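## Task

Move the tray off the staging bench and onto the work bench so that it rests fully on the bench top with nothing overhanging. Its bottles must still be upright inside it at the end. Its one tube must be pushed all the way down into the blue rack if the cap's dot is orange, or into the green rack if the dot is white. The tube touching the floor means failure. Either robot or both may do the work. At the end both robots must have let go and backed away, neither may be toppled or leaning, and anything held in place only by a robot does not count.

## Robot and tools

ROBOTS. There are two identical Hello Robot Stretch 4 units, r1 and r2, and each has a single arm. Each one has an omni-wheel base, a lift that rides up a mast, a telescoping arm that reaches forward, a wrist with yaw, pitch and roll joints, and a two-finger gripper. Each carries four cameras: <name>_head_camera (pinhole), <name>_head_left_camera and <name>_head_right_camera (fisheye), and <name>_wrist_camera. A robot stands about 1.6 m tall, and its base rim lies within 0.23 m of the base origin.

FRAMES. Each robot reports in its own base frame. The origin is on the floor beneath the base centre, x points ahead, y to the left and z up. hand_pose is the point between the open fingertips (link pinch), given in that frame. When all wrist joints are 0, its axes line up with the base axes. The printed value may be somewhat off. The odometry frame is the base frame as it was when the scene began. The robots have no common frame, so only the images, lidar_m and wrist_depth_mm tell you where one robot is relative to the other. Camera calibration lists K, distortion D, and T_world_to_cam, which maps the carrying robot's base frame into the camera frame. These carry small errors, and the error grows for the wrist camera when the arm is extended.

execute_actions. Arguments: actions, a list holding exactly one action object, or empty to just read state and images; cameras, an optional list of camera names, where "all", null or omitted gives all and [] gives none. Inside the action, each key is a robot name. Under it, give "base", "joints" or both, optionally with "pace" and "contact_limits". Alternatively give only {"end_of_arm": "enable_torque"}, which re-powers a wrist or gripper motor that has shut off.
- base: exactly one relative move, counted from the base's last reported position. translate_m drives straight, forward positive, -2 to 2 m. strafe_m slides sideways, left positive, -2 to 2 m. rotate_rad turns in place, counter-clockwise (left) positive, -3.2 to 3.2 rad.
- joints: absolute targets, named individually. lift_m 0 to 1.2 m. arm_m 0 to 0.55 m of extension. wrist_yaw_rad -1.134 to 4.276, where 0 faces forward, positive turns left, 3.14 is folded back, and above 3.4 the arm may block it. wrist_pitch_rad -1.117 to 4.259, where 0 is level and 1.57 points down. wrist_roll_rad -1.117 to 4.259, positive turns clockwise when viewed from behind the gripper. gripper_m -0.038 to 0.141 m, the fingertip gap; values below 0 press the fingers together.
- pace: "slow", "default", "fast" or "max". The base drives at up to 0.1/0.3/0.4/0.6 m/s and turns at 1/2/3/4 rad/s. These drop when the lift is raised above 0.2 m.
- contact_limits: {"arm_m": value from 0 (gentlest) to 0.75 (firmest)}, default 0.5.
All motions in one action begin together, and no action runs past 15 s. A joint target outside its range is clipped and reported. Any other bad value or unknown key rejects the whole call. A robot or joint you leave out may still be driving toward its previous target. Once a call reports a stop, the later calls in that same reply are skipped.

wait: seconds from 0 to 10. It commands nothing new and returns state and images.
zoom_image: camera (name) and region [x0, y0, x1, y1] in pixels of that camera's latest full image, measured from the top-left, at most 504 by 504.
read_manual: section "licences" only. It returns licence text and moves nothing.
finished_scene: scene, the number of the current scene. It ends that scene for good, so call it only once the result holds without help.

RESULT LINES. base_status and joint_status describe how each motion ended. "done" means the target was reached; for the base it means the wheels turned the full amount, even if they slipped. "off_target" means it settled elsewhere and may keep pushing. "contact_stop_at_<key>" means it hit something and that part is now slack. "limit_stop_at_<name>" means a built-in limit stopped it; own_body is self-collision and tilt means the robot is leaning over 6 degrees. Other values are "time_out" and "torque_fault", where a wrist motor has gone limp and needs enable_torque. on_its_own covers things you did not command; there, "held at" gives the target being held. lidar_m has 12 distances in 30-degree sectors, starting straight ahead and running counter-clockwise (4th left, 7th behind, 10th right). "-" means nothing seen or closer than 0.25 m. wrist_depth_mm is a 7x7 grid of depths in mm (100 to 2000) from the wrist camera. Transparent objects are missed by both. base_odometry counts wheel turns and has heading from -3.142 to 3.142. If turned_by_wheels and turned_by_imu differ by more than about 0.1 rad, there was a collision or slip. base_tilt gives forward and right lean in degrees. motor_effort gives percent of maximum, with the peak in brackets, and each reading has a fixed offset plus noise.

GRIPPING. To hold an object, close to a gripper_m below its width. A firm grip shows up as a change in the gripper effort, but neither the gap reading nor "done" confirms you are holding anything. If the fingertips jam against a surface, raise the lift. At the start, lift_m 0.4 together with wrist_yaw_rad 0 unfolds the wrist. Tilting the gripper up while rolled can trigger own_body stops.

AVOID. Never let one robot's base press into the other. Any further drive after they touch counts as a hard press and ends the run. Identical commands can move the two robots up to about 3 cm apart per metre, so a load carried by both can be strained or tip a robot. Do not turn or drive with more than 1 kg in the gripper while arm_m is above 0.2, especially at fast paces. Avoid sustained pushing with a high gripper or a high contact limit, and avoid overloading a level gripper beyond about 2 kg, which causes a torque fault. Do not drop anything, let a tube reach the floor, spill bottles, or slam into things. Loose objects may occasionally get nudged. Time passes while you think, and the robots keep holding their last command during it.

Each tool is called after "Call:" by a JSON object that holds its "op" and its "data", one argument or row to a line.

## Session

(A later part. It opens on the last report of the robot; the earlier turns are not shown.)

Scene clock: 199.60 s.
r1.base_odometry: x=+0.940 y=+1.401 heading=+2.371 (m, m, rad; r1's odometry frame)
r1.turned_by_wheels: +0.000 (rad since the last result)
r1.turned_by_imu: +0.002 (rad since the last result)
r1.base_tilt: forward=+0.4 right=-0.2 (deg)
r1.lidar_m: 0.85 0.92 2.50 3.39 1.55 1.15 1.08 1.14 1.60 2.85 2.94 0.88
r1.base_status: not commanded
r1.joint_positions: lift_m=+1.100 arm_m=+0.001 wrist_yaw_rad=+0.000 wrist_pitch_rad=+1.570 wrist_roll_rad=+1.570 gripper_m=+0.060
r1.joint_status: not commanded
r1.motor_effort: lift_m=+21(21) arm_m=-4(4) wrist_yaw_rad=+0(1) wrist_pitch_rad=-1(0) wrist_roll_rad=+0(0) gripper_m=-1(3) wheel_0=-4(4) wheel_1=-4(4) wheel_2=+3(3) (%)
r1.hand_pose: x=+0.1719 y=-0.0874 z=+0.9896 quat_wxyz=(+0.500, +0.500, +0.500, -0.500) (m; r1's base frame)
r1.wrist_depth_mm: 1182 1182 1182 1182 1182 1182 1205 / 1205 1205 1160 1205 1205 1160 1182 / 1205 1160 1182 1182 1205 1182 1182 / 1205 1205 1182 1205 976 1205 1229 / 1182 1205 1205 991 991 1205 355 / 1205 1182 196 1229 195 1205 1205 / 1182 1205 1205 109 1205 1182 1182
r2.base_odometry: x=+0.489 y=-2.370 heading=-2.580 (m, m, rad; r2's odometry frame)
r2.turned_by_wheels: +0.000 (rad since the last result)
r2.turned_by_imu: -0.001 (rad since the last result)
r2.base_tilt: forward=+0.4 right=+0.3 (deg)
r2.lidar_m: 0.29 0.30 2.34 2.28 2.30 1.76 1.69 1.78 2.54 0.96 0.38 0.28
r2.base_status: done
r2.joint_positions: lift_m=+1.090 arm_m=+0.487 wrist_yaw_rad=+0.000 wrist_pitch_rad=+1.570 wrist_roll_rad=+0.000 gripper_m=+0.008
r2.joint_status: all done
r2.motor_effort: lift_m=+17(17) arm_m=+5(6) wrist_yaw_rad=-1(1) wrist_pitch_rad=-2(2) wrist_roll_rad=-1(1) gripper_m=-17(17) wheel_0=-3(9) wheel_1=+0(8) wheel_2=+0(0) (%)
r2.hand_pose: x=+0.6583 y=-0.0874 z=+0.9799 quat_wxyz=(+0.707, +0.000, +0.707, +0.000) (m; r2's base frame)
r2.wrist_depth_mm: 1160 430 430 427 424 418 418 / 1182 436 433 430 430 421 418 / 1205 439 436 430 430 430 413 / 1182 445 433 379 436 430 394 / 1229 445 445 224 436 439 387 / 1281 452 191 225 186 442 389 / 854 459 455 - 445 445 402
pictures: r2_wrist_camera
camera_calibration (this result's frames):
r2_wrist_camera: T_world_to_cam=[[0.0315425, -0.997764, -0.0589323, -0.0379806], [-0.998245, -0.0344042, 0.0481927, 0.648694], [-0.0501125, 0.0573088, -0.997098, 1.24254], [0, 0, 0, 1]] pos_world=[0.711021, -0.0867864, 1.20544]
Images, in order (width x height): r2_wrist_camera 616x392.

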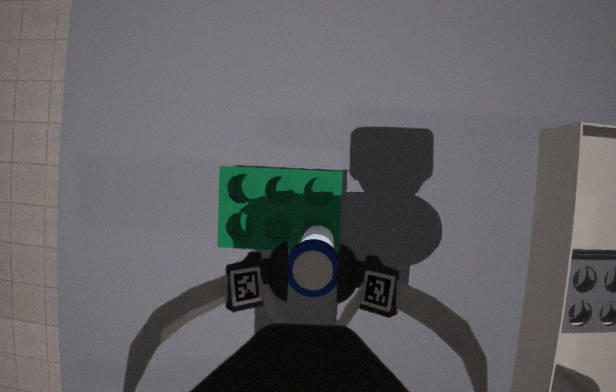

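Call:
{"op": "execute_actions", "data": {
  "actions": [
    {"r2":{"joints":{"lift_m":1.03},"pace":"slow"}}
  ],
  "cameras": ["r2_wrist_camera","r1_head_camera"]
}}

Call:
{"op": "zoom_image", "data": {
  "camera": "r1_head_camera",
  "region": [260,200,380,310]
}}

Scene clock: 206.43 s.
r1.base_odometry: x=+0.940 y=+1.401 heading=+2.371 (m, m, rad; r1's odometry frame)
r1.turned_by_wheels: +0.000 (rad since the last result)
r1.turned_by_imu: +0.002 (rad since the last result)
r1.base_tilt: forward=+0.6 right=-0.2 (deg)
r1.lidar_m: 0.84 0.89 2.52 3.41 1.56 1.12 1.09 1.13 1.59 2.84 2.93 0.91
r1.base_status: not commanded
r1.joint_positions: lift_m=+1.100 arm_m=+0.001 wrist_yaw_rad=+0.000 wrist_pitch_rad=+1.570 wrist_roll_rad=+1.570 gripper_m=+0.060
r1.joint_status: not commanded
r1.motor_effort: lift_m=+21(21) arm_m=-4(4) wrist_yaw_rad=+0(0) wrist_pitch_rad=+0(1) wrist_roll_rad=+1(0) gripper_m=-3(3) wheel_0=-4(4) wheel_1=-4(4) wheel_2=+3(3) (%)
r1.hand_pose: x=+0.1719 y=-0.0874 z=+0.9896 quat_wxyz=(+0.500, +0.500, +0.500, -0.500) (m; r1's base frame)
r1.wrist_depth_mm: 1205 1182 1182 1205 1182 1205 1182 / 1182 1182 1205 1182 1205 1205 1205 / 1160 1229 1182 1205 1205 1205 1205 / 1182 1182 1205 1182 991 1182 1229 / 1182 1182 1205 991 991 1205 355 / 1205 1205 196 1205 195 1229 1182 / 1229 1205 1229 109 1205 1205 1182
r2.base_odometry: x=+0.489 y=-2.370 heading=-2.580 (m, m, rad; r2's odometry frame)
r2.turned_by_wheels: +0.000 (rad since the last result)
r2.turned_by_imu: -0.001 (rad since the last result)
r2.base_tilt: forward=+0.4 right=+0.2 (deg)
r2.lidar_m: 0.27 0.29 2.38 2.30 2.34 1.75 1.70 1.79 2.54 0.96 0.40 0.29
r2.base_status: not commanded
r2.joint_positions: lift_m=+1.030 arm_m=+0.487 wrist_yaw_rad=+0.000 wrist_pitch_rad=+1.570 wrist_roll_rad=+0.000 gripper_m=+0.008
r2.joint_status: all done
r2.motor_effort: lift_m=+17(16) arm_m=+5(5) wrist_yaw_rad=+1(0) wrist_pitch_rad=-2(2) wrist_roll_rad=-1(1) gripper_m=-17(17) wheel_0=-3(3) wheel_1=+0(1) wheel_2=+0(0) (%)
r2.hand_pose: x=+0.6583 y=-0.0874 z=+0.9199 quat_wxyz=(+0.707, +0.000, +0.707, +0.000) (m; r2's base frame)
r2.wrist_depth_mm: 375 373 368 368 364 362 362 / 373 373 373 368 366 368 364 / 379 382 379 375 368 370 366 / 389 384 320 319 377 373 368 / 392 387 359 224 377 375 373 / 394 389 191 224 187 379 377 / 394 399 394 - 387 382 382
pictures: r1_head_camera, r2_wrist_camera
camera_calibration (this result's frames):
r2_wrist_camera: T_world_to_cam=[[0.0315424, -0.997764, -0.0589323, -0.0415157], [-0.998245, -0.0344041, 0.0481927, 0.651587], [-0.0501125, 0.0573088, -0.997098, 1.18273], [0, 0, 0, 1]] pos_world=[0.711022, -0.0867865, 1.14545]
Images, in order (width x height): r1_head_camera 420x560, r2_wrist_camera 616x392.

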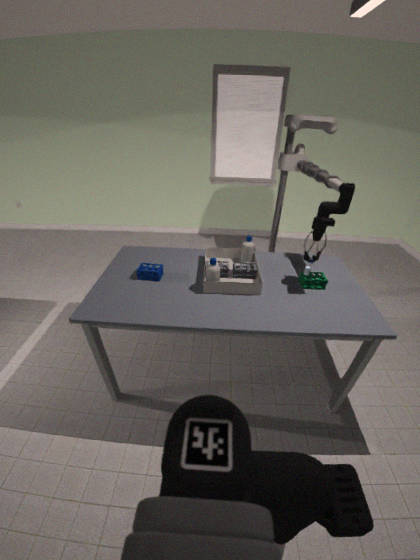

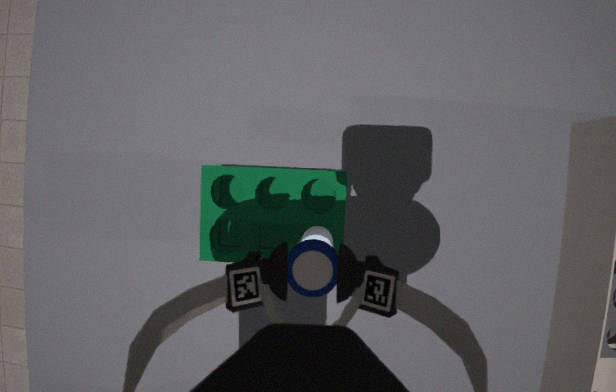

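Region (260, 200, 380, 310) of r1_head_camera's 420x560 image, scaled by 4.200, with more detail than that image has; it fills the top 462 rows of this view, and the rest is white.

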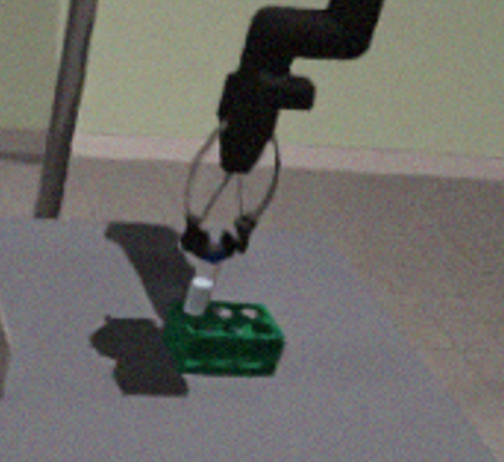

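Call:
{"op": "execute_actions", "data": {
  "actions": [
    {"r2":{"joints":{"lift_m":1.0},"pace":"slow"}}
  ],
  "cameras": []
}}

Call:
{"op": "execute_actions", "data": {
  "actions": [
    {"r2":{"joints":{"gripper_m":0.06}}}
  ],
  "cameras": []
}}

Call:
{"op": "execute_actions", "data": {
  "actions": [
    {"r2":{"joints":{"lift_m":1.1}}}
  ],
  "cameras": []
}}

Call:
{"op": "execute_actions", "data": {
  "actions": [
    {"r2":{"base":{"translate_m":-0.3},"joints":{"arm_m":0.1,"wrist_pitch_rad":0.5,"lift_m":0.95}}}
  ],
  "cameras": ["r2_wrist_camera"]
}}

Scene clock: 219.43 s.
r1.base_odometry: x=+0.940 y=+1.401 heading=+2.371 (m, m, rad; r1's odometry frame)
r1.turned_by_wheels: +0.000 (rad since the last result)
r1.turned_by_imu: +0.001 (rad since the last result)
r1.base_tilt: forward=+0.6 right=-0.3 (deg)
r1.lidar_m: 0.84 0.90 2.52 3.38 1.58 1.13 1.09 1.15 1.59 2.85 2.97 0.90
r1.base_status: not commanded
r1.joint_positions: lift_m=+1.100 arm_m=+0.001 wrist_yaw_rad=+0.000 wrist_pitch_rad=+1.570 wrist_roll_rad=+1.570 gripper_m=+0.060
r1.joint_status: not commanded
r1.motor_effort: lift_m=+21(21) arm_m=-4(5) wrist_yaw_rad=+0(0) wrist_pitch_rad=-1(0) wrist_roll_rad=+0(0) gripper_m=-3(1) wheel_0=-3(4) wheel_1=-4(4) wheel_2=+3(3) (%)
r1.hand_pose: x=+0.1719 y=-0.0874 z=+0.9896 quat_wxyz=(+0.500, +0.500, +0.500, -0.500) (m; r1's base frame)
r1.wrist_depth_mm: 1182 1182 1205 1182 1182 1182 1182 / 1182 1182 1182 1182 1182 1205 1205 / 1205 1182 1205 1205 1182 1205 1205 / 1205 1182 1205 1205 976 1205 1205 / 1182 1229 1205 976 1008 1205 357 / 1205 1229 196 1182 195 1205 1205 / 1205 1205 1205 109 1205 1229 1182
r2.base_odometry: x=+0.489 y=-2.370 heading=-2.580 (m, m, rad; r2's odometry frame)
r2.turned_by_wheels: +0.000 (rad since the last result)
r2.turned_by_imu: -0.001 (rad since the last result)
r2.base_tilt: forward=+0.4 right=+0.3 (deg)
r2.lidar_m: 0.27 0.29 2.36 2.29 2.32 1.78 1.69 1.77 2.53 0.98 0.39 0.30
r2.base_status: not commanded
r2.joint_positions: lift_m=+1.000 arm_m=+0.487 wrist_yaw_rad=+0.000 wrist_pitch_rad=+1.570 wrist_roll_rad=+0.000 gripper_m=+0.008
r2.joint_status: all done
r2.motor_effort: lift_m=+17(19) arm_m=+5(5) wrist_yaw_rad=+0(1) wrist_pitch_rad=-2(2) wrist_roll_rad=-1(2) gripper_m=-19(18) wheel_0=-3(3) wheel_1=+0(0) wheel_2=+0(0) (%)
r2.hand_pose: x=+0.6583 y=-0.0874 z=+0.8899 quat_wxyz=(+0.707, +0.000, +0.707, +0.000) (m; r2's base frame)
r2.wrist_depth_mm: 347 343 342 340 336 336 332 / 347 343 343 342 338 336 334 / 351 351 345 347 342 342 338 / 355 349 293 291 345 343 342 / 359 357 324 224 347 347 343 / 364 359 192 224 186 351 347 / 366 364 362 - 355 351 351
pictures: none
No camera images: the call's "cameras" was empty. Leave "cameras" out to get every camera's image.

Scene clock: 220.77 s.
r1.base_odometry: x=+0.940 y=+1.401 heading=+2.371 (m, m, rad; r1's odometry frame)
r1.turned_by_wheels: +0.000 (rad since the last result)
r1.turned_by_imu: +0.000 (rad since the last result)
r1.base_tilt: forward=+0.6 right=-0.2 (deg)
r1.lidar_m: 0.84 0.89 2.52 3.42 1.58 1.15 1.10 1.15 1.62 2.85 2.94 0.89
r1.base_status: not commanded
r1.joint_positions: lift_m=+1.100 arm_m=+0.001 wrist_yaw_rad=+0.000 wrist_pitch_rad=+1.570 wrist_roll_rad=+1.570 gripper_m=+0.060
r1.joint_status: not commanded
r1.motor_effort: lift_m=+21(21) arm_m=-4(4) wrist_yaw_rad=+1(0) wrist_pitch_rad=-1(1) wrist_roll_rad=+0(1) gripper_m=-2(5) wheel_0=-3(4) wheel_1=-4(4) wheel_2=+3(3) (%)
r1.hand_pose: x=+0.1719 y=-0.0874 z=+0.9896 quat_wxyz=(+0.500, +0.500, +0.500, -0.500) (m; r1's base frame)
r1.wrist_depth_mm: 1182 1160 1205 1205 1182 1182 1160 / 1205 1205 1205 1182 1205 1182 1182 / 1182 1182 1205 1205 1205 1182 1205 / 1182 1205 1205 1182 991 1182 1205 / 1182 1205 1182 1008 991 1205 353 / 1229 1205 196 1182 195 1205 1182 / 1205 1205 1255 109 1205 1205 1229
r2.base_odometry: x=+0.489 y=-2.370 heading=-2.580 (m, m, rad; r2's odometry frame)
r2.turned_by_wheels: +0.000 (rad since the last result)
r2.turned_by_imu: +0.000 (rad since the last result)
r2.base_tilt: forward=+0.4 right=+0.4 (deg)
r2.lidar_m: 0.29 0.31 2.33 2.30 2.34 1.75 1.71 1.77 2.57 0.97 0.41 0.29
r2.base_status: not commanded
r2.joint_positions: lift_m=+1.000 arm_m=+0.487 wrist_yaw_rad=+0.000 wrist_pitch_rad=+1.570 wrist_roll_rad=+0.000 gripper_m=+0.060
r2.joint_status: all done
r2.motor_effort: lift_m=+17(17) arm_m=+5(5) wrist_yaw_rad=-2(2) wrist_pitch_rad=-2(2) wrist_roll_rad=-1(2) gripper_m=-4(14) wheel_0=-3(3) wheel_1=+0(0) wheel_2=+0(0) (%)
r2.hand_pose: x=+0.6583 y=-0.0874 z=+0.8899 quat_wxyz=(+0.707, +0.000, +0.707, +0.000) (m; r2's base frame)
r2.wrist_depth_mm: 345 343 340 338 336 332 332 / 349 343 343 342 338 340 334 / 351 347 347 345 343 340 338 / 355 353 293 289 345 343 342 / 357 355 294 290 349 347 343 / 364 359 359 231 196 349 349 / 368 366 362 - 353 351 349
pictures: none
No camera images: the call's "cameras" was empty. Leave "cameras" out to get every camera's image.

Scene clock: 222.20 s.
r1.base_odometry: x=+0.940 y=+1.401 heading=+2.371 (m, m, rad; r1's odometry frame)
r1.turned_by_wheels: +0.000 (rad since the last result)
r1.turned_by_imu: +0.001 (rad since the last result)
r1.base_tilt: forward=+0.5 right=-0.2 (deg)
r1.lidar_m: 0.84 0.89 2.52 3.40 1.53 1.14 1.08 1.14 1.58 2.85 2.95 0.90
r1.base_status: not commanded
r1.joint_positions: lift_m=+1.100 arm_m=+0.001 wrist_yaw_rad=+0.000 wrist_pitch_rad=+1.570 wrist_roll_rad=+1.570 gripper_m=+0.060
r1.joint_status: not commanded
r1.motor_effort: lift_m=+21(21) arm_m=-5(5) wrist_yaw_rad=+0(1) wrist_pitch_rad=-1(1) wrist_roll_rad=+0(0) gripper_m=-2(2) wheel_0=-4(4) wheel_1=-4(4) wheel_2=+3(3) (%)
r1.hand_pose: x=+0.1719 y=-0.0874 z=+0.9896 quat_wxyz=(+0.500, +0.500, +0.500, -0.500) (m; r1's base frame)
r1.wrist_depth_mm: 1182 1182 1182 1205 1182 1205 1229 / 1205 1182 1205 1160 1182 1182 1205 / 1205 1229 1182 1182 1182 1205 1182 / 1229 1205 1229 1205 976 1182 1205 / 1205 1229 1205 1008 991 1182 357 / 1255 1229 196 1229 194 1182 1205 / 1205 1205 1205 109 1229 1229 1205
r2.base_odometry: x=+0.489 y=-2.370 heading=-2.580 (m, m, rad; r2's odometry frame)
r2.turned_by_wheels: +0.000 (rad since the last result)
r2.turned_by_imu: +0.000 (rad since the last result)
r2.base_tilt: forward=+0.4 right=+0.3 (deg)
r2.lidar_m: 0.25 0.31 2.35 2.28 2.32 1.75 1.71 1.78 2.53 0.95 0.40 0.29
r2.base_status: not commanded
r2.joint_positions: lift_m=+1.100 arm_m=+0.487 wrist_yaw_rad=+0.000 wrist_pitch_rad=+1.570 wrist_roll_rad=+0.000 gripper_m=+0.060
r2.joint_status: all done
r2.motor_effort: lift_m=+21(23) arm_m=+5(5) wrist_yaw_rad=+0(3) wrist_pitch_rad=-2(2) wrist_roll_rad=-1(1) gripper_m=-3(3) wheel_0=-3(3) wheel_1=+0(0) wheel_2=+0(0) (%)
r2.hand_pose: x=+0.6583 y=-0.0874 z=+0.9895 quat_wxyz=(+0.707, +0.000, +0.707, +0.000) (m; r2's base frame)
r2.wrist_depth_mm: 1182 439 436 433 433 427 430 / 1205 445 439 439 436 433 430 / 1182 452 445 445 442 436 410 / 1229 452 449 387 445 439 407 / 1229 459 445 452 445 445 402 / 1229 462 455 452 196 452 394 / 866 466 466 - 455 452 407
pictures: none
No camera images: the call's "cameras" was empty. Leave "cameras" out to get every camera's image.

Scene clock: 224.67 s.
r1.base_odometry: x=+0.940 y=+1.401 heading=+2.371 (m, m, rad; r1's odometry frame)
r1.turned_by_wheels: +0.000 (rad since the last result)
r1.turned_by_imu: +0.001 (rad since the last result)
r1.base_tilt: forward=+0.5 right=-0.2 (deg)
r1.lidar_m: 0.84 0.90 2.54 3.40 1.57 1.14 1.08 1.15 1.58 2.86 2.93 0.90
r1.base_status: not commanded
r1.joint_positions: lift_m=+1.100 arm_m=+0.001 wrist_yaw_rad=+0.000 wrist_pitch_rad=+1.570 wrist_roll_rad=+1.570 gripper_m=+0.060
r1.joint_status: not commanded
r1.motor_effort: lift_m=+21(21) arm_m=-4(5) wrist_yaw_rad=-1(1) wrist_pitch_rad=-1(1) wrist_roll_rad=+0(1) gripper_m=-3(2) wheel_0=-4(4) wheel_1=-4(4) wheel_2=+3(3) (%)
r1.hand_pose: x=+0.1719 y=-0.0874 z=+0.9896 quat_wxyz=(+0.500, +0.500, +0.500, -0.500) (m; r1's base frame)
r1.wrist_depth_mm: 1182 1205 1182 1182 1182 1205 1182 / 1182 1205 1205 1205 1182 1205 1182 / 1182 1205 1205 1182 1182 1205 1205 / 1205 1229 1182 1182 991 1205 1205 / 1229 1229 1205 1008 991 1205 355 / 1229 1182 196 1205 195 1205 1205 / 1205 1205 1182 109 1205 1182 1182
r2.base_odometry: x=+0.743 y=-2.211 heading=-2.580 (m, m, rad; r2's odometry frame)
r2.turned_by_wheels: +0.000 (rad since the last result)
r2.turned_by_imu: -0.003 (rad since the last result)
r2.base_tilt: forward=+0.3 right=+0.3 (deg)
r2.lidar_m: 0.57 0.63 2.37 2.30 1.90 1.43 1.38 1.45 2.08 3.01 0.80 0.61
r2.base_status: done
r2.joint_positions: lift_m=+0.950 arm_m=+0.101 wrist_yaw_rad=+0.000 wrist_pitch_rad=+0.502 wrist_roll_rad=+0.000 gripper_m=+0.060
r2.joint_status: all done
r2.motor_effort: lift_m=+17(21) arm_m=-5(6) wrist_yaw_rad=+0(2) wrist_pitch_rad=-8(11) wrist_roll_rad=-1(1) gripper_m=-2(4) wheel_0=-2(7) wheel_1=+0(3) wheel_2=+2(11) (%)
r2.hand_pose: x=+0.5247 y=-0.0875 z=+0.9896 quat_wxyz=(+0.969, +0.000, +0.248, +0.000) (m; r2's base frame)
r2.wrist_depth_mm: - - - - - - - / - - - - - - - / - - 917 931 917 917 854 / - - 715 676 707 647 430 / 1618 564 564 564 569 530 442 / 1336 469 439 462 196 469 462 / 1160 427 430 - 415 397 407
pictures: r2_wrist_camera
camera_calibration (this result's frames):
r2_wrist_camera: T_world_to_cam=[[0.0666586, -0.997775, -0.000854217, -0.109128], [-0.523511, -0.0342455, -0.85133, 1.15591], [0.849407, 0.0571957, -0.524629, 0.305995], [0, 0, 0, 1]] pos_world=[0.35249, -0.0868022, 1.1445]
Images, in order (width x height): r2_wrist_camera 616x392.

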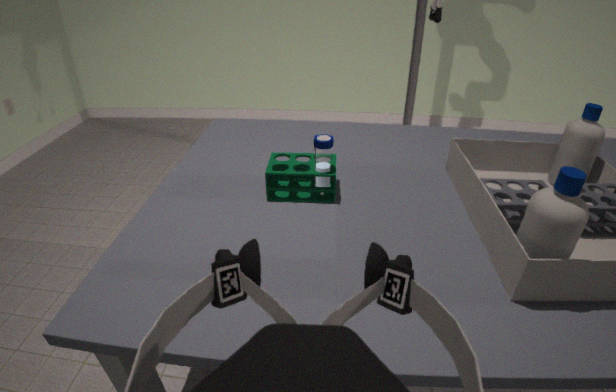

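Call:
{"op": "finished_scene", "data": {
  "scene": 1
}}

The scene is finished: the task was done.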